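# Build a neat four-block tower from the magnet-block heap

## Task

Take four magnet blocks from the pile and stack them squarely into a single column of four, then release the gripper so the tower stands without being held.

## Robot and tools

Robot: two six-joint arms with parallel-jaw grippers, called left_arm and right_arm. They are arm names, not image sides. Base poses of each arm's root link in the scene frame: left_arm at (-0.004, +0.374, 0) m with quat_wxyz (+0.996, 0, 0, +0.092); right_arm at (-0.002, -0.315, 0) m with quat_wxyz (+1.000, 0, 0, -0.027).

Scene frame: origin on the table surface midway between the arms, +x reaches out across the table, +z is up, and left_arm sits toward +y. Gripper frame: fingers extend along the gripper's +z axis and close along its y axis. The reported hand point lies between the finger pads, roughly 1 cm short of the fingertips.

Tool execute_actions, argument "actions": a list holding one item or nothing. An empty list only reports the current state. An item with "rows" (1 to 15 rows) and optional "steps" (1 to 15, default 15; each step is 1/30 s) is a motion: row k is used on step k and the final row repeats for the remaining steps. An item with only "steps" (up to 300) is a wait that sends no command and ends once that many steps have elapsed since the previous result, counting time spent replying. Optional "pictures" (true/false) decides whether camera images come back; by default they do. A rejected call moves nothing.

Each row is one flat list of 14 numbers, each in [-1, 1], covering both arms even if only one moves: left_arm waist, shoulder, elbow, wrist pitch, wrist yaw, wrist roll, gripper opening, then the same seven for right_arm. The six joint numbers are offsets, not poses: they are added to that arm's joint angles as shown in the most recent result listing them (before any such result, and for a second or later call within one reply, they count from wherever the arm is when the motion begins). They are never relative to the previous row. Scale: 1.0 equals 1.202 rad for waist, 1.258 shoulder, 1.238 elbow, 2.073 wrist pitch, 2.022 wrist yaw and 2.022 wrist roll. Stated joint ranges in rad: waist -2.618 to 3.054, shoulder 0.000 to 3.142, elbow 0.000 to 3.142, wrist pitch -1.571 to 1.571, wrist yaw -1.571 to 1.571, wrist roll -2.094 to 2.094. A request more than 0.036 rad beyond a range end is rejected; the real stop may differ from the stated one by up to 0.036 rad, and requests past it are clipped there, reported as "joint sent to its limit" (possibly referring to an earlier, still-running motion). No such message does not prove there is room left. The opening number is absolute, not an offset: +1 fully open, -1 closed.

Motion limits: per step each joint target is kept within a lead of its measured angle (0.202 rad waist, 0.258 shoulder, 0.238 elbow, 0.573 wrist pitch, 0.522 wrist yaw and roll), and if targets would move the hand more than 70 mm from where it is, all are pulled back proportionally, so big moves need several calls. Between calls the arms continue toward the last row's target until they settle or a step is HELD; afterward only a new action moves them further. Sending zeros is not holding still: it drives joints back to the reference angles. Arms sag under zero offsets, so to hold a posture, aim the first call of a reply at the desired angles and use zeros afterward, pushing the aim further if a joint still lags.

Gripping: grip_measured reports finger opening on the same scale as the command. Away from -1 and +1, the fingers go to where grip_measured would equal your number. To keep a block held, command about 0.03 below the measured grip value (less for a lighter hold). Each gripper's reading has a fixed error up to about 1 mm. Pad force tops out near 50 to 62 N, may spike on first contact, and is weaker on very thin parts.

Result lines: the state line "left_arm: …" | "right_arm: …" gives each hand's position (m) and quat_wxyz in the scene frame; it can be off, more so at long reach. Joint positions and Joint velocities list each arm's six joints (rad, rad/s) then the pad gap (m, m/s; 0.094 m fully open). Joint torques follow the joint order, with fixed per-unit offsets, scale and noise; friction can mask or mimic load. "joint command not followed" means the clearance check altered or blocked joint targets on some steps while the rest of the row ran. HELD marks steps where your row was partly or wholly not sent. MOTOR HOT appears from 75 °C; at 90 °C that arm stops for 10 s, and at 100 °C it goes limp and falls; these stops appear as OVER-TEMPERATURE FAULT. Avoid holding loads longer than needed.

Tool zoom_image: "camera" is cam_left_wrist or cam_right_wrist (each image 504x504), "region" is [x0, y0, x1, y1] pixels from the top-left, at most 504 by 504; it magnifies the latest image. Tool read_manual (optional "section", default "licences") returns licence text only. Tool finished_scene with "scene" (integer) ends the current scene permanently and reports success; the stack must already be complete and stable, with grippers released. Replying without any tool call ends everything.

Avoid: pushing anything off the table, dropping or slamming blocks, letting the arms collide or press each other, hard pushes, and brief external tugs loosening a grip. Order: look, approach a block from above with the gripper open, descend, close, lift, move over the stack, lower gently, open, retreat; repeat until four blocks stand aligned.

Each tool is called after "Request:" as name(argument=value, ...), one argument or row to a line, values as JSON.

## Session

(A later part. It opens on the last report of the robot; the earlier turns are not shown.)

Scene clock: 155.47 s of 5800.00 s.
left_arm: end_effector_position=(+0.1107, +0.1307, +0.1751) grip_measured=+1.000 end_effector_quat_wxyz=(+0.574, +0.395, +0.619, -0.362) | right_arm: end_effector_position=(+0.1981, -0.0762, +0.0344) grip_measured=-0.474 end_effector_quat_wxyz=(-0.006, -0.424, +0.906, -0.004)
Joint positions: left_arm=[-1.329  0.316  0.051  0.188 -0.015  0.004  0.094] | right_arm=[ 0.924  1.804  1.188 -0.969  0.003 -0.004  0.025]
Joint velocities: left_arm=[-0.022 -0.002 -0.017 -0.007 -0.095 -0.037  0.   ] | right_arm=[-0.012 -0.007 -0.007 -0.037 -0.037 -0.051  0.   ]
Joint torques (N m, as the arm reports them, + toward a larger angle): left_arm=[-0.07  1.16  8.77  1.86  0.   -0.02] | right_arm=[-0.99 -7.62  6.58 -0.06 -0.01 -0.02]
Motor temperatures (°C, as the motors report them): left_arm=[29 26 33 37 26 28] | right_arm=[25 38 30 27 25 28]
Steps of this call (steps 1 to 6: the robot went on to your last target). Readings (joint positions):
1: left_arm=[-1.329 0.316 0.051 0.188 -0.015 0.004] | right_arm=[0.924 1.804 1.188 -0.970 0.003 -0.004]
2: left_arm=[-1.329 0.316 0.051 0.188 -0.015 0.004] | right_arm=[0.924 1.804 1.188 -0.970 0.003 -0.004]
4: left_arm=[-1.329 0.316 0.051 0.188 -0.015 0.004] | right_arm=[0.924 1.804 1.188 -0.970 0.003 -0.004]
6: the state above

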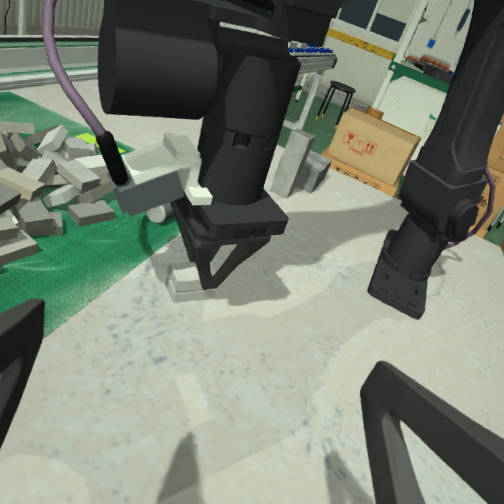

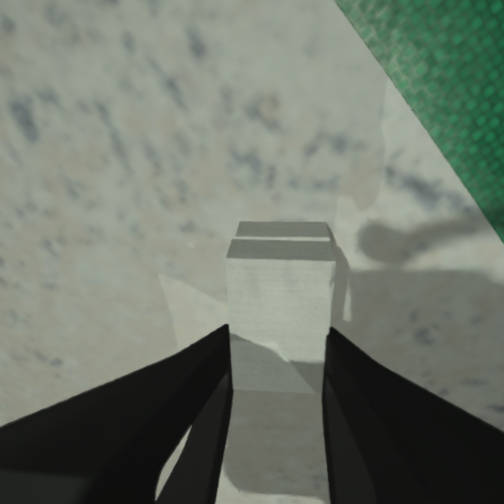

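Request:
execute_actions(
  actions=[
    {"rows":[[0,0,0,0,0,0,1,-0.0135,0,0,0,0,0,-0.51],[0,0,0,0,0,0,1,-0.0135,0,0,0,0,0,-0.51],[0,0,0,0,0,0,1,-0.0135,0,0,0,0,0,-0.51],[0,0,0,0,0,0,1,-0.0135,0,0,0,0,0,-0.51],[0,0,0,0,0,0,1,-0.0135,0,0,0,0,0,-0.51],[0,0,0,0,0,0,1,-0.0135,0.006,0,0,0,0,-0.51],[0,0,0,0,0,0,1,-0.0135,0.01,0,0,0,0,-0.51],[0,0,0,0,0,0,1,-0.0135,0.014,0,0,0,0,-0.51],[0,0,0,0,0,0,1,-0.0135,0.018,0,0,0,0,-0.51],[0,0,0,0,0,0,1,-0.0135,0.022,0,0,0,0,-0.51]],"steps":15},
  ],
)

Request:
zoom_image(
  camera="cam_right_wrist",
  region=[180,180,380,330],
)

Scene clock: 160.77 s of 5800.00 s.
left_arm: end_effector_position=(+0.1107, +0.1307, +0.1751) grip_measured=+1.000 end_effector_quat_wxyz=(+0.574, +0.395, +0.619, -0.362) | right_arm: end_effector_position=(+0.1986, -0.0787, +0.0292) grip_measured=-0.474 end_effector_quat_wxyz=(-0.014, -0.421, +0.907, -0.008)
Joint positions: left_arm=[-1.329  0.316  0.051  0.188 -0.015  0.004  0.094] | right_arm=[ 0.918  1.822  1.188 -0.969  0.003 -0.004  0.025]
Joint velocities: left_arm=[-0.007  0.007  0.002 -0.007 -0.007  0.066  0.   ] | right_arm=[-0.007 -0.007 -0.027  0.022  0.051 -0.022  0.001]
Joint torques (N m, as the arm reports them, + toward a larger angle): left_arm=[0.02 1.15 8.66 1.88 0.01 0.02] | right_arm=[-0.84 -6.79  6.45 -0.22  0.   -0.01]
Motor temperatures (°C, as the motors report them): left_arm=[29 26 33 38 26 28] | right_arm=[25 38 30 27 25 28]
Steps of this call (steps 1 to 15: the robot went on to your last target; steps 16 to 90: nothing new was sent; then 1.80 s passed at rest; steps 91 to 105: all 15 steps of this action). Readings (joint positions):
91: left_arm=[-1.329 0.316 0.051 0.188 -0.015 0.004] | right_arm=[0.924 1.804 1.188 -0.969 0.003 -0.004]
92: left_arm=[-1.329 0.316 0.051 0.188 -0.015 0.004] | right_arm=[0.923 1.804 1.188 -0.969 0.003 -0.004]
94: left_arm=[-1.329 0.316 0.051 0.188 -0.015 0.004] | right_arm=[0.920 1.804 1.188 -0.969 0.003 -0.004]
98: left_arm=[-1.329 0.316 0.051 0.188 -0.015 0.004] | right_arm=[0.918 1.806 1.188 -0.969 0.003 -0.004]
105: the state above

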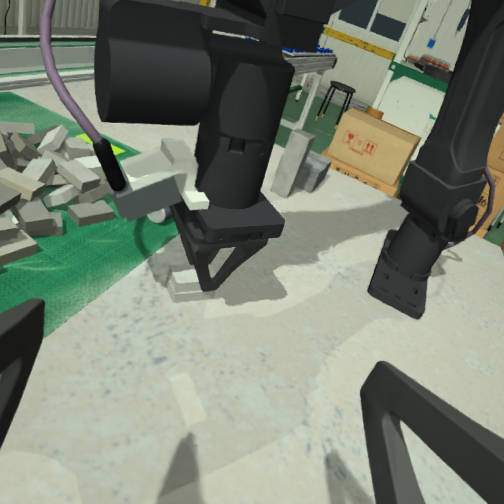

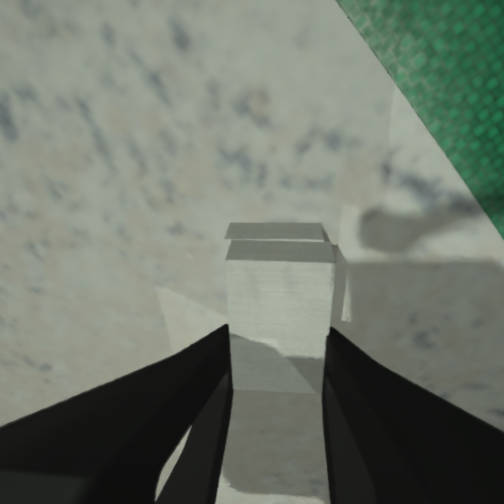

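Region (180, 180, 380, 330) of cam_right_wrist's 504x504 image, scaled by 2.520, with more detail than that image has; it fills the top 378 rows of this view, and the rest is white.

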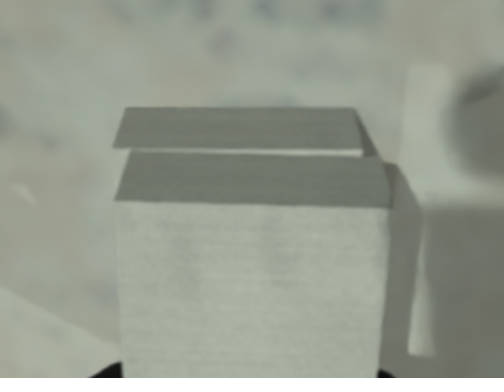

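Request:
execute_actions(
  actions=[
    {"rows":[[0,0,0,0,0,0,1,0,0,0,0,0,0,-0.47],[0,0,0,0,0,0,1,0,0,0,0,0,0,-0.42],[0,0,0,0,0,0,1,0,0,0,0,0,0,-0.35],[0,0,0,0,0,0,1,0,0,0,0,0,0,-0.3],[0,0,0,0,0,0,1,0,0.008,0,0,0,0,-0.3],[0,0,0,0,0,0,1,0,0.016,0,0.01,0,0,-0.3],[0,0,0,0,0,0,1,0,0.024,0,0.015,0,0,-0.3],[0,0,0,0,0,0,1,0,0.03,0,0.02,0,0,-0.3]],"steps":15},
  ],
  pictures=false,
)

Request:
execute_actions(
  actions=[
    {"rows":[[0,0,0,0,0,0,1,0,0,0,0,0,0,-0.34],[0,0,0,0,0,0,1,0,0,0,0,0,0,-0.38],[0,0,0,0,0,0,1,0,0,0,0,0,0,-0.41],[0,0,0,0,0,0,1,0,0,0,0,0,0,-0.44],[0,0,0,0,0,0,1,0,0,0,0,0,0,-0.46],[0,0,0,0,0,0,1,0,0,0,0,0,0,-0.48],[0,0,0,0,0,0,1,0,0,0,0,0,0,-0.49],[0,0,0,0,0,0,1,0,0,0,0,0,0,-0.49],[0,0,0,0,0,0,1,0,0,0,0,0,0,-0.49],[0,0,0,0,0,0,1,0,0,0,0,0,0,-0.49],[0,0,0,0,0,0,1,0,0,0,0,0,0,-0.45],[0,0,0,0,0,0,1,0,0,0,0,0,0,-0.35],[0,0,0,0,0,0,1,0,0,0,0,0,0,-0.25],[0,0,0,0,0,0,1,0,0,0,0,0,0,-0.15]],"steps":15},
  ],
  pictures=false,
)

Request:
execute_actions(
  actions=[
    {"rows":[[0,0,0,0,0,0,1,0,-0.015,0.015,-0.01,0,0,-0.15],[0,0,0,0,0,0,1,0,-0.03,0.03,-0.025,0,0,-0.15],[0,0,0,0,0,0,1,0,-0.045,0.04,-0.04,0,0,-0.15],[0,0,0,0,0,0,1,0,-0.06,0.05,-0.055,0,0,-0.15],[0,0,0,0,0,0,1,0,-0.075,0.06,-0.07,0,0,-0.15],[0,0,0,0,0,0,1,0,-0.09,0.07,-0.085,0,0,-0.15],[0,0,0,0,0,0,1,0,-0.1,0.085,-0.1,0,0,-0.15],[0,0,0,0,0,0,1,0,-0.11,0.1,-0.11,0,0,-0.15]],"steps":15},
  ],
)

Scene clock: 168.97 s of 5800.00 s.
left_arm: end_effector_position=(+0.1107, +0.1307, +0.1751) grip_measured=+1.000 end_effector_quat_wxyz=(+0.574, +0.395, +0.619, -0.362) | right_arm: end_effector_position=(+0.1996, -0.0775, +0.0192) grip_measured=-0.302 end_effector_quat_wxyz=(-0.021, -0.421, +0.907, -0.011)
Joint positions: left_arm=[-1.329  0.316  0.051  0.188 -0.015  0.004  0.094] | right_arm=[ 0.918  1.856  1.188 -0.95   0.003 -0.004  0.033]
Joint velocities: left_arm=[ 0.007 -0.012 -0.007  0.11  -0.007 -0.051  0.   ] | right_arm=[ 0.002 -0.002 -0.022  0.022  0.051  0.066 -0.001]
Joint torques (N m, as the arm reports them, + toward a larger angle): left_arm=[0.04 1.22 8.74 1.86 0.01 0.  ] | right_arm=[ 0.   -7.65  6.35 -0.09 -0.02 -0.02]
Motor temperatures (°C, as the motors report them): left_arm=[29 26 33 38 26 28] | right_arm=[25 37 30 26 25 28]
Steps of this call (steps 1 to 15: the robot went on to your last target; steps 16 to 90: nothing new was sent; then 4.70 s passed at rest; steps 91 to 105: all 15 steps of this action). Readings (joint positions):
91: left_arm=[-1.329 0.316 0.051 0.188 -0.015 0.004] | right_arm=[0.918 1.822 1.188 -0.969 0.003 -0.004]
92: left_arm=[-1.329 0.316 0.051 0.188 -0.015 0.004] | right_arm=[0.918 1.822 1.188 -0.969 0.003 -0.004]
94: left_arm=[-1.329 0.316 0.051 0.188 -0.015 0.004] | right_arm=[0.918 1.822 1.188 -0.969 0.003 -0.004]
98: left_arm=[-1.329 0.316 0.051 0.188 -0.015 0.004] | right_arm=[0.918 1.832 1.188 -0.964 0.003 -0.004]
105: the state above

Scene clock: 169.47 s of 5800.00 s.
left_arm: end_effector_position=(+0.1107, +0.1307, +0.1751) grip_measured=+1.000 end_effector_quat_wxyz=(+0.574, +0.395, +0.619, -0.362) | right_arm: end_effector_position=(+0.1993, -0.0772, +0.0192) grip_measured=-0.163 end_effector_quat_wxyz=(-0.021, -0.421, +0.907, -0.010)
Joint positions: left_arm=[-1.329  0.316  0.051  0.188 -0.015  0.004  0.094] | right_arm=[ 0.918  1.856  1.188 -0.95   0.    -0.004  0.039]
Joint velocities: left_arm=[ 0.007 -0.002  0.002  0.007  0.051  0.066  0.   ] | right_arm=[-0.012 -0.002 -0.022  0.022  0.022  0.022  0.022]
Joint torques (N m, as the arm reports them, + toward a larger angle): left_arm=[-0.06  1.28  8.83  1.85 -0.01 -0.02] | right_arm=[-0.05 -8.06  6.4  -0.27  0.   -0.01]
Motor temperatures (°C, as the motors report them): left_arm=[29 26 33 38 26 28] | right_arm=[25 37 30 26 25 28]
Steps of this call (steps 1 to 15: all 15 steps of this action). Readings (joint positions):
1: left_arm=[-1.329 0.316 0.051 0.188 -0.015 0.004] | right_arm=[0.918 1.856 1.188 -0.950 0.003 -0.004]
2: left_arm=[-1.329 0.316 0.051 0.188 -0.015 0.004] | right_arm=[0.918 1.856 1.188 -0.950 0.003 -0.004]
4: left_arm=[-1.329 0.316 0.051 0.188 -0.015 0.004] | right_arm=[0.918 1.856 1.188 -0.950 0.002 -0.004]
8: left_arm=[-1.329 0.316 0.051 0.188 -0.015 0.004] | right_arm=[0.918 1.856 1.188 -0.950 0.000 -0.004]
15: the state above

Scene clock: 169.97 s of 5800.00 s.
left_arm: end_effector_position=(+0.1107, +0.1307, +0.1751) grip_measured=+1.000 end_effector_quat_wxyz=(+0.574, +0.395, +0.619, -0.362) | right_arm: end_effector_position=(+0.1965, -0.0805, +0.0842) grip_measured=-0.152 end_effector_quat_wxyz=(+0.002, -0.421, +0.907, +0.001)
Joint positions: left_arm=[-1.329  0.316  0.051  0.188 -0.015  0.004  0.094] | right_arm=[ 0.918  1.72   1.292 -1.14   0.    -0.004  0.04 ]
Joint velocities: left_arm=[ 0.012 -0.012 -0.007 -0.037 -0.051  0.037  0.   ] | right_arm=[-0.017  0.002  0.007 -0.212 -0.007 -0.095  0.001]
Joint torques (N m, as the arm reports them, + toward a larger angle): left_arm=[0.12 1.3  8.79 1.87 0.   0.01] | right_arm=[-0.02 -7.51  8.41 -0.28 -0.01 -0.02]
Motor temperatures (°C, as the motors report them): left_arm=[29 26 33 38 26 28] | right_arm=[25 37 30 26 25 28]
Steps of this call (steps 1 to 15: all 15 steps of this action). Readings (joint positions):
1: left_arm=[-1.329 0.316 0.051 0.188 -0.015 0.004] | right_arm=[0.918 1.856 1.188 -0.951 0.000 -0.004]
2: left_arm=[-1.329 0.316 0.051 0.188 -0.015 0.004] | right_arm=[0.918 1.854 1.188 -0.954 0.000 -0.004]
4: left_arm=[-1.329 0.316 0.051 0.188 -0.015 0.004] | right_arm=[0.918 1.840 1.191 -0.980 0.000 -0.004]
8: left_arm=[-1.329 0.316 0.051 0.188 -0.015 0.004] | right_arm=[0.918 1.774 1.238 -1.074 0.000 -0.004]
15: the state above

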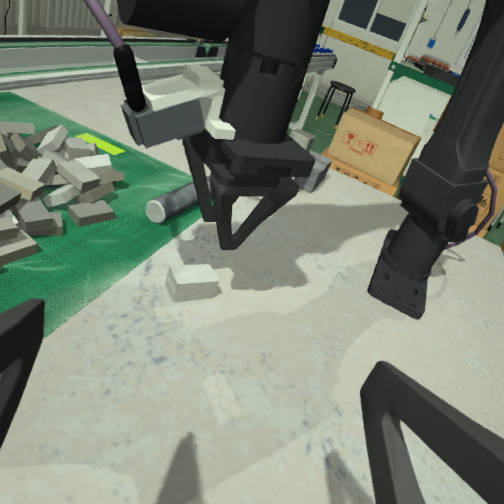

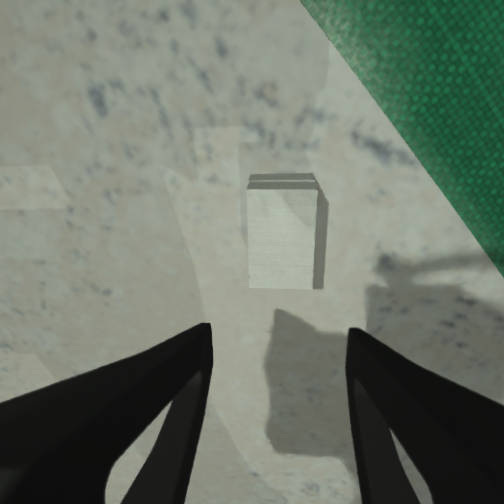

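Request:
execute_actions(
  actions=[
    {"rows":[[0,0,0,0,0,0,1,-0.015,0.01,0.04,-0.02,0,-0.02,-0.15],[0,0,0,0,0,0,1,-0.035,0.025,0.07,-0.03,0,-0.04,-0.15],[0,0,0,0,0,0,1,-0.055,0.045,0.1,-0.04,0,-0.06,-0.15],[0,0,0,0,0,0,1,-0.075,0.065,0.13,-0.04,0,-0.08,-0.15],[0,0,0,0,0,0,1,-0.095,0.09,0.16,-0.04,0,-0.1,-0.15],[0,0,0,0,0,0,1,-0.115,0.115,0.19,-0.04,0,-0.12,-0.15],[0,0,0,0,0,0,1,-0.135,0.14,0.22,-0.04,0,-0.14,-0.15],[0,0,0,0,0,0,1,-0.155,0.165,0.25,-0.04,0,-0.16,-0.15],[0,0,0,0,0,0,1,-0.175,0.19,0.28,-0.04,0,-0.18,-0.15],[0,0,0,0,0,0,1,-0.195,0.215,0.31,-0.04,0,-0.2,-0.15],[0,0,0,0,0,0,1,-0.215,0.24,0.34,-0.04,0,-0.22,-0.15],[0,0,0,0,0,0,1,-0.23,0.26,0.37,-0.04,0,-0.24,-0.15],[0,0,0,0,0,0,1,-0.245,0.28,0.39,-0.04,0,-0.25,-0.15],[0,0,0,0,0,0,1,-0.255,0.295,0.39,-0.04,0,-0.25,-0.15],[0,0,0,0,0,0,1,-0.258,0.305,0.39,-0.04,0,-0.25,-0.15]],"steps":15},
  ],
  pictures=false,
)

Request:
execute_actions(
  actions=[
    {"steps":14},
  ],
)

Scene clock: 178.90 s of 5800.00 s.
left_arm: end_effector_position=(+0.1107, +0.1307, +0.1751) grip_measured=+1.000 end_effector_quat_wxyz=(+0.574, +0.395, +0.619, -0.362) | right_arm: end_effector_position=(+0.3372, -0.0952, +0.0788) grip_measured=-0.152 end_effector_quat_wxyz=(+0.015, -0.473, +0.881, +0.002)
Joint positions: left_arm=[-1.329  0.316  0.051  0.188 -0.015  0.004  0.094] | right_arm=[ 0.625  2.069  1.736 -1.207 -0.001 -0.413  0.04 ]
Joint velocities: left_arm=[-0.017  0.002 -0.012 -0.051  0.022 -0.037  0.   ] | right_arm=[-0.466  0.535  0.3    0.066  0.125 -0.623  0.   ]
Joint torques (N m, as the arm reports them, + toward a larger angle): left_arm=[-0.07  1.26  8.72  1.86 -0.01  0.  ] | right_arm=[  0.8  -10.41   8.85  -0.36  -0.05  -0.11]
Motor temperatures (°C, as the motors report them): left_arm=[29 26 33 38 26 28] | right_arm=[25 36 30 26 25 28]
Steps of this call (steps 1 to 30: the robot went on to your last target; steps 31 to 90: nothing new was sent; then 5.43 s passed at rest; steps 91 to 105: all 15 steps of this action). Readings (joint positions):
91: left_arm=[-1.329 0.316 0.051 0.188 -0.015 0.004] | right_arm=[0.917 1.720 1.292 -1.164 0.000 -0.010]
92: left_arm=[-1.329 0.316 0.051 0.188 -0.015 0.004] | right_arm=[0.913 1.724 1.301 -1.173 -0.001 -0.023]
94: left_arm=[-1.329 0.316 0.051 0.188 -0.015 0.004] | right_arm=[0.888 1.755 1.353 -1.202 -0.003 -0.064]
98: left_arm=[-1.329 0.316 0.051 0.188 -0.015 0.004] | right_arm=[0.791 1.864 1.512 -1.212 -0.004 -0.184]
105: the state above

Scene clock: 179.37 s of 5800.00 s.
left_arm: end_effector_position=(+0.1107, +0.1307, +0.1751) grip_measured=+1.000 end_effector_quat_wxyz=(+0.574, +0.395, +0.619, -0.362) | right_arm: end_effector_position=(+0.3429, -0.1053, +0.0645) grip_measured=-0.152 end_effector_quat_wxyz=(-0.003, -0.499, +0.866, -0.003)
Joint positions: left_arm=[-1.329  0.316  0.051  0.188 -0.015  0.004  0.094] | right_arm=[ 0.599  2.11   1.742 -1.208  0.006 -0.5    0.04 ]
Joint velocities: left_arm=[-0.002 -0.007  0.002 -0.11  -0.051 -0.066  0.   ] | right_arm=[-0.002  0.007  0.002 -0.022 -0.022 -0.051  0.   ]
Joint torques (N m, as the arm reports them, + toward a larger angle): left_arm=[ 0.09  1.25  8.77  1.89  0.01 -0.01] | right_arm=[  0.71 -11.43   9.79  -0.32  -0.07  -0.08]
Motor temperatures (°C, as the motors report them): left_arm=[29 26 33 38 26 28] | right_arm=[25 36 31 26 25 28]
Steps of this call (steps 1 to 14: the robot went on to your last target). Readings (joint positions):
1: left_arm=[-1.329 0.316 0.051 0.188 -0.015 0.004] | right_arm=[0.611 2.084 1.741 -1.207 0.001 -0.431]
2: left_arm=[-1.329 0.316 0.051 0.188 -0.015 0.004] | right_arm=[0.602 2.095 1.742 -1.207 0.003 -0.445]
4: left_arm=[-1.329 0.316 0.051 0.188 -0.015 0.004] | right_arm=[0.596 2.108 1.742 -1.208 0.006 -0.466]
8: left_arm=[-1.329 0.316 0.051 0.188 -0.015 0.004] | right_arm=[0.599 2.110 1.742 -1.208 0.006 -0.488]
14: the state above

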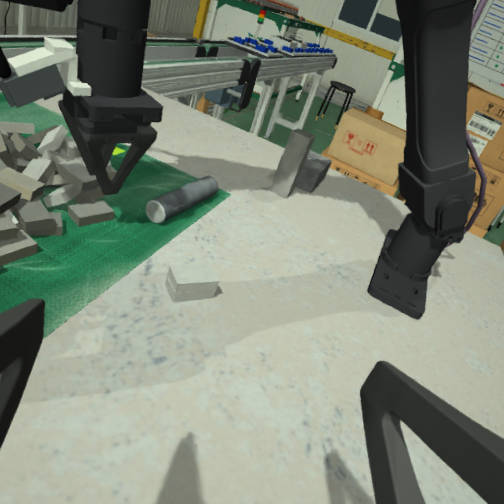

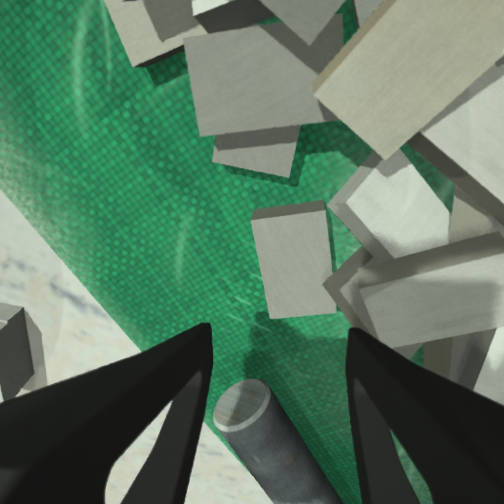

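Request:
execute_actions(
  actions=[
    {"rows":[[0,0,0,0,0,0,1,-0.01,-0.02,0,0,0,0.03,-0.15],[0,0,0,0,0,0,1,-0.02,-0.035,0,0,0,0.08,-0.15],[0,0,0,0,0,0,1,-0.02,-0.035,0,-0.01,0,0.15,-0.15],[0,0,0,0,0,0,1,-0.02,-0.035,0,-0.02,0,0.22,-0.15],[0,0,0,0,0,0,1,-0.02,-0.035,0,-0.02,0,0.3,-0.15],[0,0,0,0,0,0,1,-0.02,-0.035,0,-0.02,0,0.38,-0.15],[0,0,0,0,0,0,1,-0.02,-0.035,0,-0.02,0,0.46,-0.15],[0,0,0,0,0,0,1,-0.02,-0.035,0,-0.02,0,0.54,-0.15],[0,0,0,0,0,0,1,-0.02,-0.035,0,-0.02,0,0.62,-0.15],[0,0,0,0,0,0,1,-0.02,-0.035,0,-0.02,0,0.715,-0.1],[0,0,0,0,0,0,1,-0.02,-0.035,0,-0.02,0,0.715,0.05]],"steps":15},
  ],
  pictures=false,
)

Request:
execute_actions(
  actions=[
    {"steps":16},
  ],
)

Scene clock: 189.87 s of 5800.00 s.
left_arm: end_effector_position=(+0.1107, +0.1307, +0.1751) grip_measured=+1.000 end_effector_quat_wxyz=(+0.574, +0.395, +0.619, -0.362) | right_arm: end_effector_position=(+0.3422, -0.1136, +0.0744) grip_measured=+0.047 end_effector_quat_wxyz=(-0.000, +0.075, +0.997, -0.004)
Joint positions: left_arm=[-1.329  0.316  0.051  0.188 -0.015  0.004  0.094] | right_arm=[ 0.582  2.084  1.742 -1.233  0.006  0.679  0.049]
Joint velocities: left_arm=[ 0.002 -0.002 -0.007  0.051 -0.125 -0.037  0.   ] | right_arm=[ 0.002 -0.002 -0.022 -0.037  0.007  1.78   0.   ]
Joint torques (N m, as the arm reports them, + toward a larger angle): left_arm=[-0.13  1.27  8.75  1.86  0.    0.  ] | right_arm=[ -0.59 -12.04   7.15  -0.32  -0.01   0.03]
Motor temperatures (°C, as the motors report them): left_arm=[29 26 34 39 26 28] | right_arm=[25 38 31 26 25 28]
Steps of this call (steps 1 to 30: the robot went on to your last target; steps 31 to 90: nothing new was sent; then 7.00 s passed at rest; steps 91 to 105: all 15 steps of this action). Readings (joint positions):
91: left_arm=[-1.329 0.316 0.051 0.188 -0.015 0.004] | right_arm=[0.599 2.110 1.742 -1.208 0.006 -0.494]
92: left_arm=[-1.329 0.316 0.051 0.188 -0.015 0.004] | right_arm=[0.598 2.108 1.742 -1.208 0.006 -0.468]
94: left_arm=[-1.329 0.316 0.051 0.188 -0.015 0.004] | right_arm=[0.594 2.101 1.742 -1.212 0.006 -0.353]
98: left_arm=[-1.329 0.316 0.051 0.188 -0.015 0.004] | right_arm=[0.584 2.086 1.742 -1.226 0.006 0.031]
105: the state above

Scene clock: 190.40 s of 5800.00 s.
left_arm: end_effector_position=(+0.1107, +0.1307, +0.1751) grip_measured=+1.000 end_effector_quat_wxyz=(+0.574, +0.395, +0.619, -0.362) | right_arm: end_effector_position=(+0.3421, -0.1135, +0.0744) grip_measured=+0.048 end_effector_quat_wxyz=(-0.000, +0.200, +0.980, -0.003)
Joint positions: left_arm=[-1.329  0.316  0.051  0.188 -0.015  0.004  0.094] | right_arm=[ 0.582  2.084  1.742 -1.233  0.005  0.933  0.049]
Joint velocities: left_arm=[-0.002 -0.012 -0.002  0.095  0.007 -0.051  0.   ] | right_arm=[-0.002 -0.002  0.002  0.022 -0.022  0.081 -0.001]
Joint torques (N m, as the arm reports them, + toward a larger angle): left_arm=[-0.03  1.31  8.79  1.88 -0.01  0.01] | right_arm=[ -0.66 -11.98   6.91  -0.36  -0.01   0.06]
Motor temperatures (°C, as the motors report them): left_arm=[29 26 34 39 26 28] | right_arm=[25 39 31 26 25 28]
Steps of this call (steps 1 to 16: the robot went on to your last target). Readings (joint positions):
1: left_arm=[-1.329 0.316 0.051 0.188 -0.015 0.004] | right_arm=[0.582 2.084 1.742 -1.233 0.006 0.732]
2: left_arm=[-1.329 0.316 0.051 0.188 -0.015 0.004] | right_arm=[0.582 2.084 1.742 -1.233 0.006 0.774]
4: left_arm=[-1.329 0.316 0.051 0.188 -0.015 0.004] | right_arm=[0.582 2.084 1.742 -1.233 0.006 0.834]
8: left_arm=[-1.329 0.316 0.051 0.188 -0.015 0.004] | right_arm=[0.582 2.084 1.742 -1.233 0.005 0.897]
16: the state above

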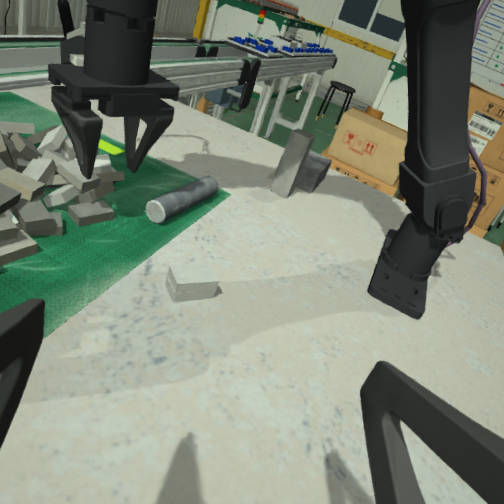

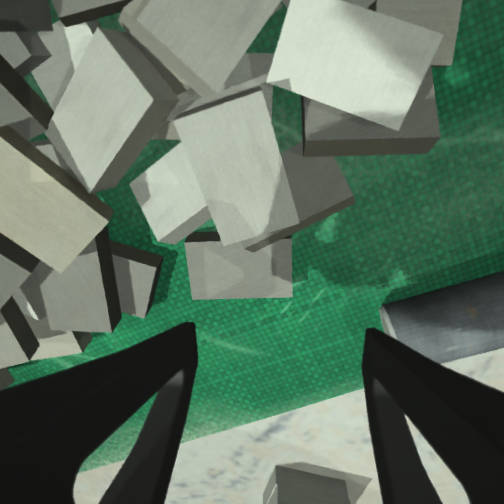

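Request:
execute_actions(
  actions=[
    {"rows":[[0,0,0,0,0,0,1,0.012,0,0,0.015,0,0,0.05],[0,0,0,0,0,0,1,0.012,0,0,0.03,0,0,0.05],[0,0,0,0,0,0,1,0.012,0.006,-0.01,0.04,0,0,0.05],[0,0,0,0,0,0,1,0.012,0.012,-0.02,0.05,0,0,0.05],[0,0,0,0,0,0,1,0.012,0.019,-0.03,0.056,0,0,0.05],[0,0,0,0,0,0,1,0.012,0.026,-0.04,0.056,0,0,0.05],[0,0,0,0,0,0,1,0.012,0.032,-0.048,0.056,0,0,0.05],[0,0,0,0,0,0,1,0.012,0.038,-0.048,0.056,0,0,0.05]],"steps":15},
  ],
  pictures=false,
)

Request:
execute_actions(
  actions=[
    {"steps":6},
  ],
)

Scene clock: 196.17 s of 5800.00 s.
left_arm: end_effector_position=(+0.1107, +0.1307, +0.1751) grip_measured=+1.000 end_effector_quat_wxyz=(+0.574, +0.395, +0.619, -0.362) | right_arm: end_effector_position=(+0.3479, -0.1097, +0.0430) grip_measured=+0.048 end_effector_quat_wxyz=(-0.002, +0.203, +0.979, -0.004)
Joint positions: left_arm=[-1.329  0.316  0.051  0.188 -0.015  0.004  0.094] | right_arm=[ 0.582  2.136  1.696 -1.14   0.003  0.938  0.049]
Joint velocities: left_arm=[ 0.007 -0.012 -0.007  0.095 -0.051  0.095  0.   ] | right_arm=[-0.007  0.002 -0.017  0.022 -0.037  0.022  0.   ]
Joint torques (N m, as the arm reports them, + toward a larger angle): left_arm=[-0.09  1.26  8.73  1.86 -0.02  0.  ] | right_arm=[  1.14 -11.48   5.74  -0.05   0.01  -0.06]
Motor temperatures (°C, as the motors report them): left_arm=[29 26 34 39 26 28] | right_arm=[25 40 31 26 25 28]
Steps of this call (steps 1 to 15: the robot went on to your last target; steps 16 to 90: nothing new was sent; then 2.27 s passed at rest; steps 91 to 105: all 15 steps of this action). Readings (joint positions):
91: left_arm=[-1.329 0.316 0.051 0.188 -0.015 0.004] | right_arm=[0.582 2.084 1.742 -1.232 0.005 0.940]
92: left_arm=[-1.329 0.316 0.051 0.188 -0.015 0.004] | right_arm=[0.582 2.084 1.742 -1.227 0.004 0.940]
94: left_arm=[-1.329 0.316 0.051 0.188 -0.015 0.004] | right_arm=[0.582 2.084 1.742 -1.204 0.004 0.939]
98: left_arm=[-1.329 0.316 0.051 0.188 -0.015 0.004] | right_arm=[0.582 2.097 1.723 -1.155 0.004 0.938]
105: the state above

Scene clock: 196.37 s of 5800.00 s.
left_arm: end_effector_position=(+0.1107, +0.1307, +0.1751) grip_measured=+1.000 end_effector_quat_wxyz=(+0.574, +0.395, +0.619, -0.362) | right_arm: end_effector_position=(+0.3490, -0.1090, +0.0430) grip_measured=+0.048 end_effector_quat_wxyz=(-0.000, +0.203, +0.979, -0.002)
Joint positions: left_arm=[-1.329  0.316  0.051  0.188 -0.015  0.004  0.094] | right_arm=[ 0.582  2.136  1.696 -1.134  0.003  0.938  0.049]
Joint velocities: left_arm=[ 0.012  0.012 -0.002 -0.051  0.066 -0.007  0.   ] | right_arm=[ 0.007 -0.012 -0.007  0.007  0.066  0.037 -0.   ]
Joint torques (N m, as the arm reports them, + toward a larger angle): left_arm=[-0.06  1.1   8.82  1.85  0.04  0.01] | right_arm=[  1.14 -11.25   5.73  -0.1    0.    -0.07]
Motor temperatures (°C, as the motors report them): left_arm=[29 26 34 39 26 28] | right_arm=[25 40 31 26 25 28]
Steps of this call (steps 1 to 6: the robot went on to your last target). Readings (joint positions):
1: left_arm=[-1.329 0.316 0.051 0.188 -0.015 0.004] | right_arm=[0.582 2.136 1.696 -1.139 0.003 0.938]
2: left_arm=[-1.329 0.316 0.051 0.188 -0.015 0.004] | right_arm=[0.582 2.136 1.696 -1.138 0.003 0.938]
4: left_arm=[-1.329 0.316 0.051 0.188 -0.015 0.004] | right_arm=[0.582 2.136 1.696 -1.135 0.003 0.938]
6: the state above

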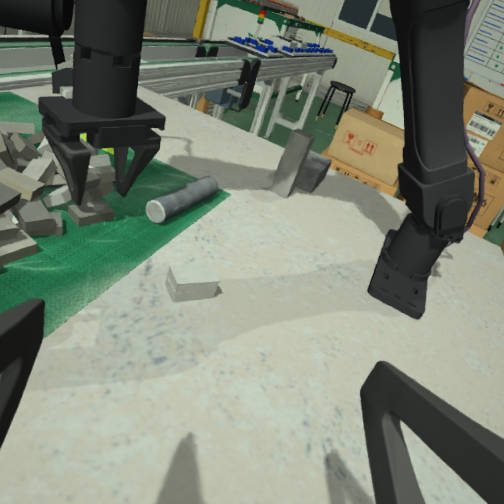

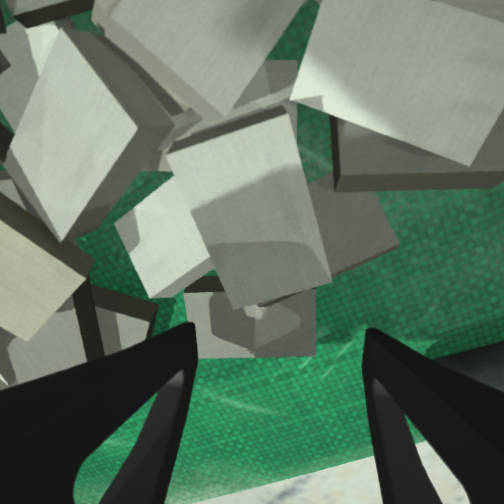

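Request:
execute_actions(
  actions=[
    {"rows":[[0,0,0,0,0,0,1,0.012,0,0,0.01,0,0,0.05],[0,0,0,0,0,0,1,0.02,0,0,0.02,0,0,0.05],[0,0,0,0,0,0,1,0.02,0,0,0.022,0,0,0.05],[0,0,0,0,0,0,1,0.02,0,0,0.022,0,0,0.05],[0,0,0,0,0,0,1,0.02,0,0,0.022,0,0,0.05],[0,0,0,0,0,0,1,0.02,0.006,0,0.022,0,0,0.05],[0,0,0,0,0,0,1,0.02,0.012,0,0.022,0,0,0.05],[0,0,0,0,0,0,1,0.02,0.018,0,0.022,0,0,0.05],[0,0,0,0,0,0,1,0.02,0.024,0,0.022,0,0,0.05]],"steps":15},
  ],
  pictures=false,
)

Request:
execute_actions(
  actions=[
    {"steps":5},
  ],
)

Scene clock: 201.23 s of 5800.00 s.
left_arm: end_effector_position=(+0.1107, +0.1307, +0.1751) grip_measured=+1.000 end_effector_quat_wxyz=(+0.574, +0.395, +0.619, -0.362) | right_arm: end_effector_position=(+0.3495, -0.1001, +0.0325) grip_measured=+0.048 end_effector_quat_wxyz=(-0.000, +0.195, +0.981, -0.001)
Joint positions: left_arm=[-1.329  0.316  0.051  0.188 -0.015  0.004  0.094] | right_arm=[ 0.599  2.163  1.696 -1.105  0.001  0.938  0.049]
Joint velocities: left_arm=[ 0.007  0.002  0.007  0.022  0.037 -0.022  0.   ] | right_arm=[ 0.007  0.051 -0.007  0.007  0.007  0.022 -0.001]
Joint torques (N m, as the arm reports them, + toward a larger angle): left_arm=[-0.11  1.2   8.64  1.88 -0.01  0.  ] | right_arm=[  0.61 -11.06   6.97  -0.03  -0.01  -0.01]
Motor temperatures (°C, as the motors report them): left_arm=[29 26 34 39 26 28] | right_arm=[25 40 31 26 25 28]
Steps of this call (steps 1 to 15: the robot went on to your last target; steps 16 to 90: nothing new was sent; then 1.37 s passed at rest; steps 91 to 105: all 15 steps of this action). Readings (joint positions):
91: left_arm=[-1.329 0.316 0.051 0.188 -0.015 0.004] | right_arm=[0.582 2.136 1.696 -1.133 0.003 0.938]
92: left_arm=[-1.329 0.316 0.051 0.188 -0.015 0.004] | right_arm=[0.583 2.136 1.696 -1.130 0.003 0.938]
94: left_arm=[-1.329 0.316 0.051 0.188 -0.015 0.004] | right_arm=[0.588 2.136 1.696 -1.121 0.003 0.938]
98: left_arm=[-1.329 0.316 0.051 0.188 -0.015 0.004] | right_arm=[0.598 2.137 1.696 -1.110 0.001 0.938]
105: the state above

Scene clock: 201.40 s of 5800.00 s.
left_arm: end_effector_position=(+0.1107, +0.1307, +0.1751) grip_measured=+1.000 end_effector_quat_wxyz=(+0.574, +0.395, +0.619, -0.362) | right_arm: end_effector_position=(+0.3497, -0.1001, +0.0322) grip_measured=+0.048 end_effector_quat_wxyz=(-0.000, +0.195, +0.981, -0.001)
Joint positions: left_arm=[-1.329  0.316  0.051  0.188 -0.015  0.004  0.094] | right_arm=[ 0.599  2.163  1.696 -1.105  0.001  0.938  0.049]
Joint velocities: left_arm=[ 0.002 -0.002 -0.002 -0.11  -0.007 -0.081  0.   ] | right_arm=[-0.002 -0.012 -0.012 -0.066 -0.066 -0.081  0.   ]
Joint torques (N m, as the arm reports them, + toward a larger angle): left_arm=[ 0.    1.17  8.8   1.87  0.01 -0.01] | right_arm=[  0.46 -10.84   6.58  -0.11   0.03  -0.01]
Motor temperatures (°C, as the motors report them): left_arm=[29 26 34 39 26 28] | right_arm=[25 40 31 26 25 28]
Steps of this call (steps 1 to 5: the robot went on to your last target). Readings (joint positions):
1: left_arm=[-1.329 0.316 0.051 0.188 -0.015 0.004] | right_arm=[0.599 2.163 1.696 -1.105 0.001 0.938]
2: left_arm=[-1.329 0.316 0.051 0.188 -0.015 0.004] | right_arm=[0.599 2.163 1.696 -1.105 0.001 0.938]
4: left_arm=[-1.329 0.316 0.051 0.188 -0.015 0.004] | right_arm=[0.599 2.163 1.696 -1.105 0.001 0.938]
5: the state above

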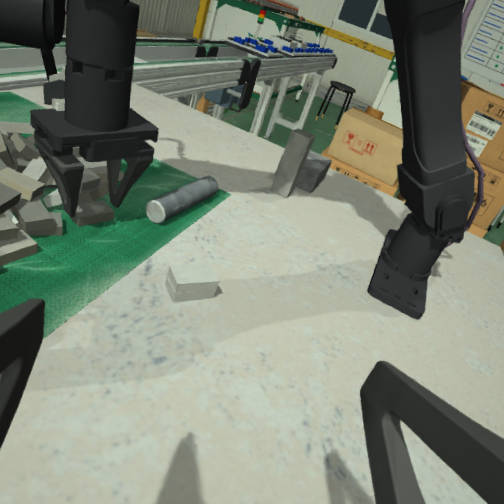

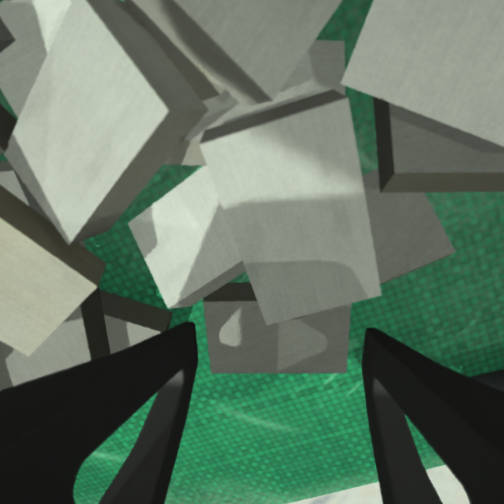

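Lower and close.

Request:
execute_actions(
  actions=[
    {"rows":[[0,0,0,0,0,0,1,0,0.008,0,0.01,0,0,0.03],[0,0,0,0,0,0,1,0,0.013,0,0.012,0,0,0.01],[0,0,0,0,0,0,1,0,0.018,0,0.014,0,0,0.0],[0,0,0,0,0,0,1,0,0.023,0,0.014,0,0,0.0],[0,0,0,0,0,0,1,0,0.023,0,0.014,0,0,0.0],[0,0,0,0,0,0,1,0,0.023,0,0.014,0,0,0.0],[0,0,0,0,0,0,1,0,0.023,0,0.014,0,0,0.0],[0,0,0,0,0,0,1,0,0.023,0,0.014,0,0,0.0],[0,0,0,0,0,0,1,0,0.023,0,0.014,0,0,-0.04],[0,0,0,0,0,0,1,0,0.023,0,0.014,0,0,-0.08],[0,0,0,0,0,0,1,0,0.023,0,0.014,0,0,-0.11],[0,0,0,0,0,0,1,0,0.023,0,0.014,0,0,-0.14],[0,0,0,0,0,0,1,0,0.023,0,0.014,0,0,-0.17],[0,0,0,0,0,0,1,0,0.023,0,0.014,0,0,-0.19]],"steps":15},
  ],
  pictures=false,
)

Request:
execute_actions(
  actions=[
    {"steps":5},
  ],
)

Scene clock: 206.37 s of 5800.00 s.
left_arm: end_effector_position=(+0.1107, +0.1307, +0.1751) grip_measured=+1.000 end_effector_quat_wxyz=(+0.574, +0.395, +0.619, -0.362) | right_arm: end_effector_position=(+0.3504, -0.0990, +0.0226) grip_measured=-0.145 end_effector_quat_wxyz=(-0.005, +0.195, +0.981, -0.004)
Joint positions: left_arm=[-1.329  0.316  0.051  0.188 -0.015  0.004  0.094] | right_arm=[ 0.599  2.188  1.696 -1.091 -0.002  0.938  0.04 ]
Joint velocities: left_arm=[-0.012 -0.002 -0.012 -0.022  0.037  0.066  0.   ] | right_arm=[ 0.002  0.002 -0.002 -0.022  0.081 -0.037 -0.001]
Joint torques (N m, as the arm reports them, + toward a larger angle): left_arm=[-0.03  1.24  8.72  1.87 -0.01  0.  ] | right_arm=[ -0.01 -10.78   6.82  -0.05   0.    -0.02]
Motor temperatures (°C, as the motors report them): left_arm=[29 26 34 39 26 28] | right_arm=[25 40 31 26 25 28]
Steps of this call (steps 1 to 15: the robot went on to your last target; steps 16 to 90: nothing new was sent; then 1.47 s passed at rest; steps 91 to 105: all 15 steps of this action). Readings (joint positions):
91: left_arm=[-1.329 0.316 0.051 0.188 -0.015 0.004] | right_arm=[0.599 2.163 1.696 -1.104 0.001 0.938]
92: left_arm=[-1.329 0.316 0.051 0.188 -0.015 0.004] | right_arm=[0.599 2.163 1.696 -1.103 0.001 0.938]
94: left_arm=[-1.329 0.316 0.051 0.188 -0.015 0.004] | right_arm=[0.599 2.168 1.696 -1.099 0.001 0.938]
98: left_arm=[-1.329 0.316 0.051 0.188 -0.015 0.004] | right_arm=[0.599 2.184 1.696 -1.094 0.000 0.938]
105: the state above

Scene clock: 206.53 s of 5800.00 s.
left_arm: end_effector_position=(+0.1107, +0.1307, +0.1751) grip_measured=+1.000 end_effector_quat_wxyz=(+0.574, +0.395, +0.619, -0.362) | right_arm: end_effector_position=(+0.3504, -0.0990, +0.0226) grip_measured=-0.145 end_effector_quat_wxyz=(-0.005, +0.195, +0.981, -0.004)
Joint positions: left_arm=[-1.329  0.316  0.051  0.188 -0.015  0.004  0.094] | right_arm=[ 0.599  2.188  1.696 -1.091 -0.002  0.938  0.04 ]
Joint velocities: left_arm=[ 0.002  0.002 -0.017  0.051  0.022 -0.037  0.   ] | right_arm=[ 0.012  0.002  0.002 -0.051 -0.051 -0.022 -0.001]
Joint torques (N m, as the arm reports them, + toward a larger angle): left_arm=[-0.06  1.27  8.84  1.85  0.03 -0.03] | right_arm=[ -0.03 -11.07   6.76  -0.08  -0.03  -0.02]
Motor temperatures (°C, as the motors report them): left_arm=[29 26 34 39 26 28] | right_arm=[25 40 31 26 25 28]
Steps of this call (steps 1 to 5: the robot went on to your last target). Readings (joint positions):
1: left_arm=[-1.329 0.316 0.051 0.188 -0.015 0.004] | right_arm=[0.599 2.188 1.696 -1.091 -0.002 0.938]
2: left_arm=[-1.329 0.316 0.051 0.188 -0.015 0.004] | right_arm=[0.599 2.188 1.696 -1.091 -0.002 0.938]
4: left_arm=[-1.329 0.316 0.051 0.188 -0.015 0.004] | right_arm=[0.599 2.188 1.696 -1.091 -0.002 0.938]
5: the state above

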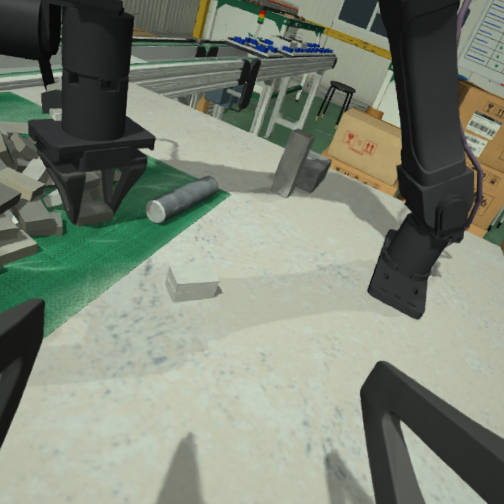

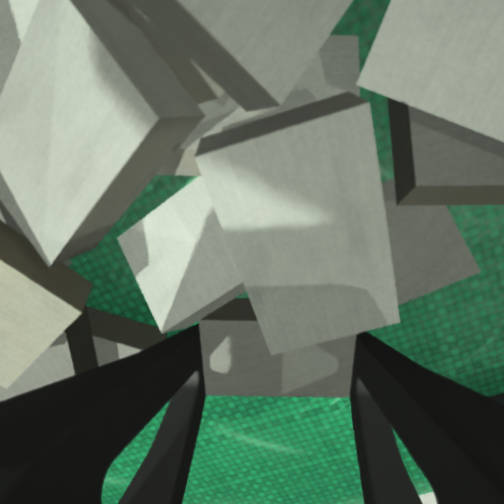

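Request:
execute_actions(
  actions=[
    {"rows":[[0,0,0,0,0,0,1,0,-0.015,0,0,0,0,-0.18],[0,0,0,0,0,0,1,0.01,-0.022,0,-0.01,0,0,-0.18],[0,0,0,0,0,0,1,0.015,-0.022,0,-0.015,0,0,-0.18],[0,0,0,0,0,0,1,0.02,-0.022,0,-0.02,0,0,-0.18],[0,0,0,0,0,0,1,0.025,-0.022,0,-0.025,0,0,-0.18],[0,0,0,0,0,0,1,0.03,-0.022,0,-0.03,0,0,-0.18],[0,0,0,0,0,0,1,0.035,-0.022,0,-0.035,0,0,-0.18],[0,0,0,0,0,0,1,0.035,-0.022,0,-0.04,0,0,-0.18]],"steps":15},
  ],
)

Scene clock: 210.00 s of 5800.00 s.
left_arm: end_effector_position=(+0.1107, +0.1307, +0.1751) grip_measured=+1.000 end_effector_quat_wxyz=(+0.574, +0.395, +0.619, -0.362) | right_arm: end_effector_position=(+0.3301, -0.0927, +0.0232) grip_measured=-0.145 end_effector_quat_wxyz=(-0.026, +0.176, +0.984, -0.022)
Joint positions: left_arm=[-1.329  0.316  0.051  0.188 -0.015  0.004  0.094] | right_arm=[ 0.638  2.188  1.696 -1.146 -0.005  0.938  0.04 ]
Joint velocities: left_arm=[ 0.007 -0.012  0.007  0.037  0.081 -0.007  0.   ] | right_arm=[-0.007 -0.002  0.012 -0.066  0.11   0.022  0.001]
Joint torques (N m, as the arm reports them, + toward a larger angle): left_arm=[-0.11  1.17  8.61  1.87  0.   -0.01] | right_arm=[  0.13 -13.46   6.65  -0.52   0.05  -0.02]
Motor temperatures (°C, as the motors report them): left_arm=[29 26 34 39 26 28] | right_arm=[25 40 30 26 25 28]
Steps of this call (steps 1 to 15: the robot went on to your last target; steps 16 to 89: nothing new was sent; steps 90 to 104: all 15 steps of this action). Readings (joint positions):
90: left_arm=[-1.329 0.316 0.051 0.188 -0.015 0.004] | right_arm=[0.599 2.188 1.696 -1.091 -0.002 0.938]
91: left_arm=[-1.329 0.316 0.051 0.188 -0.015 0.004] | right_arm=[0.599 2.188 1.696 -1.092 -0.002 0.938]
93: left_arm=[-1.329 0.316 0.051 0.188 -0.015 0.004] | right_arm=[0.601 2.188 1.696 -1.094 -0.002 0.938]
97: left_arm=[-1.329 0.316 0.051 0.188 -0.015 0.004] | right_arm=[0.619 2.188 1.696 -1.117 -0.002 0.938]
104: the state above

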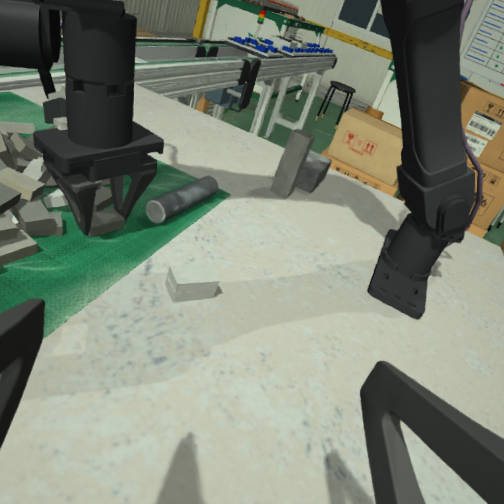

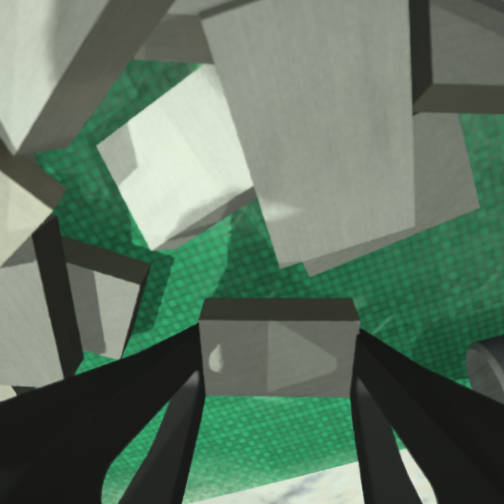

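Request:
execute_actions(
  actions=[
    {"rows":[[0,0,0,0,0,0,1,0,-0.03,0,0,0,0,-0.18],[0,0,0,0,0,0,1,0,-0.055,0,0,0,0,-0.18],[0,0,0,0,0,0,1,0.01,-0.08,0,-0.01,0,0,-0.18],[0,0,0,0,0,0,1,0.02,-0.11,-0.01,-0.02,0,0.03,-0.18],[0,0,0,0,0,0,1,0.04,-0.14,-0.03,-0.02,0,0.06,-0.18],[0,0,0,0,0,0,1,0.06,-0.17,-0.06,-0.02,0,0.09,-0.18],[0,0,0,0,0,0,1,0.085,-0.2,-0.09,-0.02,0,0.12,-0.18],[0,0,0,0,0,0,1,0.11,-0.23,-0.125,-0.01,0,0.15,-0.18],[0,0,0,0,0,0,1,0.135,-0.26,-0.16,0,0,0.18,-0.18],[0,0,0,0,0,0,1,0.16,-0.285,-0.195,0.01,0,0.21,-0.18],[0,0,0,0,0,0,1,0.18,-0.305,-0.23,0.02,0,0.24,-0.18],[0,0,0,0,0,0,1,0.2,-0.324,-0.265,0.03,0,0.27,-0.18],[0,0,0,0,0,0,1,0.215,-0.324,-0.295,0.04,0,0.3,-0.18],[0,0,0,0,0,0,1,0.227,-0.324,-0.32,0.05,0,0.314,-0.18],[0,0,0,0,0,0,1,0.233,-0.324,-0.344,0.05,0,0.314,-0.18]],"steps":15},
  ],
  pictures=false,
)

Request:
execute_actions(
  actions=[
    {"steps":18},
  ],
)

Scene clock: 218.83 s of 5800.00 s.
left_arm: end_effector_position=(+0.1107, +0.1307, +0.1751) grip_measured=+1.000 end_effector_quat_wxyz=(+0.574, +0.395, +0.619, -0.362) | right_arm: end_effector_position=(+0.2153, -0.0564, +0.0878) grip_measured=-0.145 end_effector_quat_wxyz=(+0.008, +0.269, +0.963, +0.034)
Joint positions: left_arm=[-1.329  0.316  0.051  0.188 -0.015  0.004  0.094] | right_arm=[ 0.913  1.771  1.364 -1.096 -0.015  1.405  0.04 ]
Joint velocities: left_arm=[-0.017  0.002  0.002 -0.051  0.007 -0.022  0.   ] | right_arm=[ 0.535 -0.012 -1.018  0.256 -0.125  1.092  0.001]
Joint torques (N m, as the arm reports them, + toward a larger angle): left_arm=[-0.02  1.35  8.65  1.88  0.   -0.01] | right_arm=[-2.28 -6.98  4.37 -0.06  0.18  0.05]
Motor temperatures (°C, as the motors report them): left_arm=[29 26 34 40 26 28] | right_arm=[25 42 30 26 25 28]
Steps of this call (steps 1 to 15: the robot went on to your last target; steps 16 to 90: nothing new was sent; then 5.33 s passed at rest; steps 91 to 105: all 15 steps of this action). Readings (joint positions):
91: left_arm=[-1.329 0.316 0.051 0.188 -0.015 0.004] | right_arm=[0.638 2.187 1.696 -1.153 -0.005 0.938]
92: left_arm=[-1.329 0.316 0.051 0.188 -0.015 0.004] | right_arm=[0.638 2.182 1.696 -1.153 -0.005 0.938]
94: left_arm=[-1.329 0.316 0.051 0.188 -0.015 0.004] | right_arm=[0.639 2.155 1.693 -1.154 -0.006 0.947]
98: left_arm=[-1.329 0.316 0.051 0.188 -0.015 0.004] | right_arm=[0.687 1.996 1.619 -1.152 -0.001 1.067]
105: the state above

Scene clock: 219.43 s of 5800.00 s.
left_arm: end_effector_position=(+0.1107, +0.1307, +0.1751) grip_measured=+1.000 end_effector_quat_wxyz=(+0.574, +0.395, +0.619, -0.362) | right_arm: end_effector_position=(+0.1990, -0.0676, +0.0583) grip_measured=-0.145 end_effector_quat_wxyz=(-0.009, +0.338, +0.941, +0.002)
Joint positions: left_arm=[-1.329  0.316  0.051  0.188 -0.015  0.004  0.094] | right_arm=[ 0.927  1.791  1.271 -1.054 -0.019  1.564  0.04 ]
Joint velocities: left_arm=[-0.002 -0.002  0.002 -0.022 -0.081 -0.007  0.   ] | right_arm=[-0.007  0.002 -0.017  0.037  0.037  0.051  0.   ]
Joint torques (N m, as the arm reports them, + toward a larger angle): left_arm=[0.   1.11 8.79 1.86 0.   0.01] | right_arm=[-0.73 -8.52  6.61 -0.07  0.09  0.01]
Motor temperatures (°C, as the motors report them): left_arm=[29 26 34 40 26 28] | right_arm=[25 42 30 26 25 28]
Steps of this call (steps 1 to 18: the robot went on to your last target). Readings (joint positions):
1: left_arm=[-1.329 0.316 0.051 0.188 -0.015 0.004] | right_arm=[0.927 1.772 1.332 -1.088 -0.019 1.437]
2: left_arm=[-1.329 0.316 0.051 0.188 -0.015 0.004] | right_arm=[0.932 1.777 1.306 -1.084 -0.021 1.463]
4: left_arm=[-1.329 0.316 0.051 0.188 -0.015 0.004] | right_arm=[0.931 1.788 1.276 -1.084 -0.021 1.501]
8: left_arm=[-1.329 0.316 0.051 0.188 -0.015 0.004] | right_arm=[0.927 1.791 1.271 -1.070 -0.019 1.540]
18: the state above

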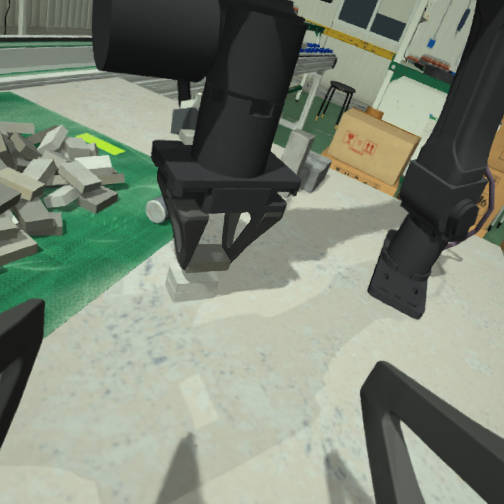

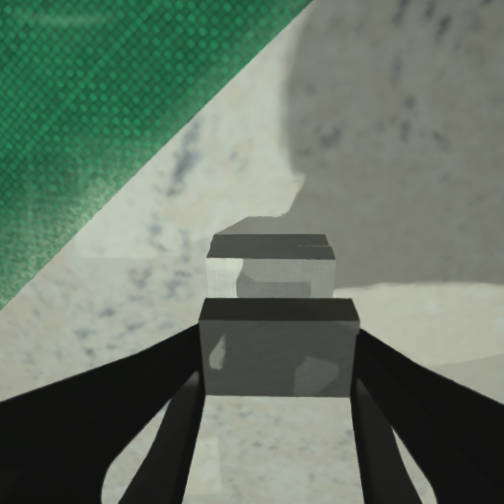

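Request:
execute_actions(
  actions=[
    {"rows":[[0,0,0,0,0,0,1,0,0.006,0,0.01,0.01,0,-0.18],[0,0,0,0,0,0,1,0,0.01,0,0.015,0.017,0,-0.18],[0,0,0,0,0,0,1,0,0.015,0,0.017,0.017,0,-0.18],[0,0,0,0,0,0,1,0,0.02,0,0.017,0.017,0,-0.18],[0,0,0,0,0,0,1,0,0.025,0,0.017,0.017,0,-0.18],[0,0,0,0,0,0,1,0,0.03,0,0.017,0.017,0,-0.18]],"steps":15},
  ],
  pictures=false,
)

Request:
execute_actions(
  actions=[
    {"steps":6},
  ],
)

Request:
zoom_image(
  camera="cam_right_wrist",
  region=[180,230,380,380],
)

Scene clock: 223.40 s of 5800.00 s.
left_arm: end_effector_position=(+0.1107, +0.1307, +0.1751) grip_measured=+1.000 end_effector_quat_wxyz=(+0.574, +0.395, +0.619, -0.362) | right_arm: end_effector_position=(+0.2040, -0.0668, +0.0474) grip_measured=-0.145 end_effector_quat_wxyz=(-0.002, +0.339, +0.941, -0.007)
Joint positions: left_arm=[-1.329  0.316  0.051  0.188 -0.015  0.004  0.094] | right_arm=[ 0.927  1.827  1.271 -1.029 -0.     1.567  0.04 ]
Joint velocities: left_arm=[-0.002  0.022 -0.002  0.007  0.022 -0.007  0.   ] | right_arm=[-0.012  0.012 -0.027 -0.095 -0.037 -0.007  0.   ]
Joint torques (N m, as the arm reports them, + toward a larger angle): left_arm=[0.05 1.24 8.72 1.86 0.   0.01] | right_arm=[ 0.02 -7.82  6.64 -0.12  0.13 -0.05]
Motor temperatures (°C, as the motors report them): left_arm=[29 26 34 40 26 28] | right_arm=[25 41 30 26 25 28]
Steps of this call (steps 1 to 15: the robot went on to your last target; steps 16 to 90: nothing new was sent; then 0.47 s passed at rest; steps 91 to 105: all 15 steps of this action). Readings (joint positions):
91: left_arm=[-1.329 0.316 0.051 0.188 -0.015 0.004] | right_arm=[0.927 1.791 1.271 -1.052 -0.018 1.567]
92: left_arm=[-1.329 0.316 0.051 0.188 -0.015 0.004] | right_arm=[0.927 1.791 1.271 -1.050 -0.015 1.567]
94: left_arm=[-1.329 0.316 0.051 0.188 -0.015 0.004] | right_arm=[0.927 1.795 1.271 -1.043 -0.009 1.567]
98: left_arm=[-1.329 0.316 0.051 0.188 -0.015 0.004] | right_arm=[0.927 1.819 1.271 -1.033 -0.003 1.567]
105: the state above

Scene clock: 223.60 s of 5800.00 s.
left_arm: end_effector_position=(+0.1107, +0.1307, +0.1751) grip_measured=+1.000 end_effector_quat_wxyz=(+0.574, +0.395, +0.619, -0.362) | right_arm: end_effector_position=(+0.2041, -0.0668, +0.0474) grip_measured=-0.145 end_effector_quat_wxyz=(-0.002, +0.339, +0.941, -0.006)
Joint positions: left_arm=[-1.329  0.316  0.051  0.188 -0.015  0.004  0.094] | right_arm=[ 0.927  1.827  1.271 -1.029  0.     1.567  0.04 ]
Joint velocities: left_arm=[ 0.007 -0.012 -0.017 -0.022 -0.022 -0.022  0.   ] | right_arm=[ 0.002 -0.012  0.002 -0.022  0.051  0.022  0.   ]
Joint torques (N m, as the arm reports them, + toward a larger angle): left_arm=[ 0.    1.18  8.68  1.89 -0.03 -0.01] | right_arm=[ 0.01 -7.96  6.78 -0.1   0.08 -0.05]
Motor temperatures (°C, as the motors report them): left_arm=[29 26 34 40 26 28] | right_arm=[25 41 30 26 25 28]
Steps of this call (steps 1 to 6: the robot went on to your last target). Readings (joint positions):
1: left_arm=[-1.329 0.316 0.051 0.188 -0.015 0.004] | right_arm=[0.927 1.827 1.271 -1.029 -0.000 1.567]
2: left_arm=[-1.329 0.316 0.051 0.188 -0.015 0.004] | right_arm=[0.927 1.827 1.271 -1.029 0.000 1.567]
4: left_arm=[-1.329 0.316 0.051 0.188 -0.015 0.004] | right_arm=[0.927 1.827 1.271 -1.029 0.000 1.567]
6: the state above

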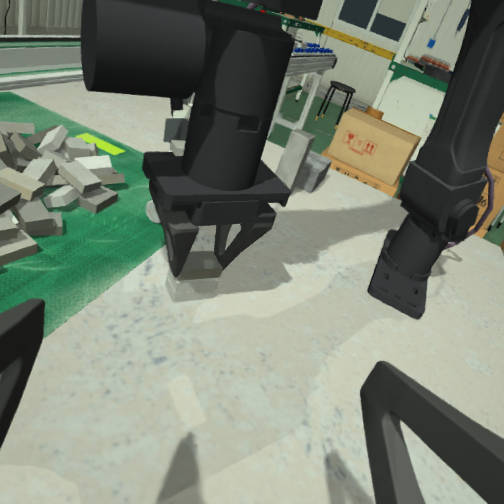

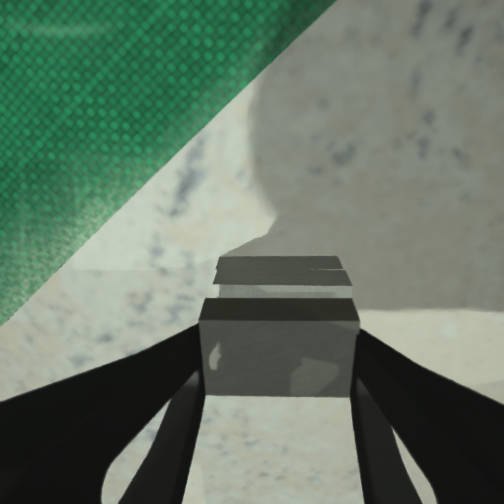

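Region (180, 230, 380, 380) of cam_right_wrist's 504x504 image, scaled by 2.520, with more detail than that image has; it fills the top 378 rows of this view, and the rest is white.

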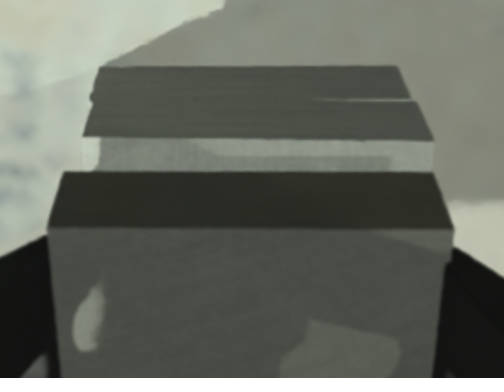

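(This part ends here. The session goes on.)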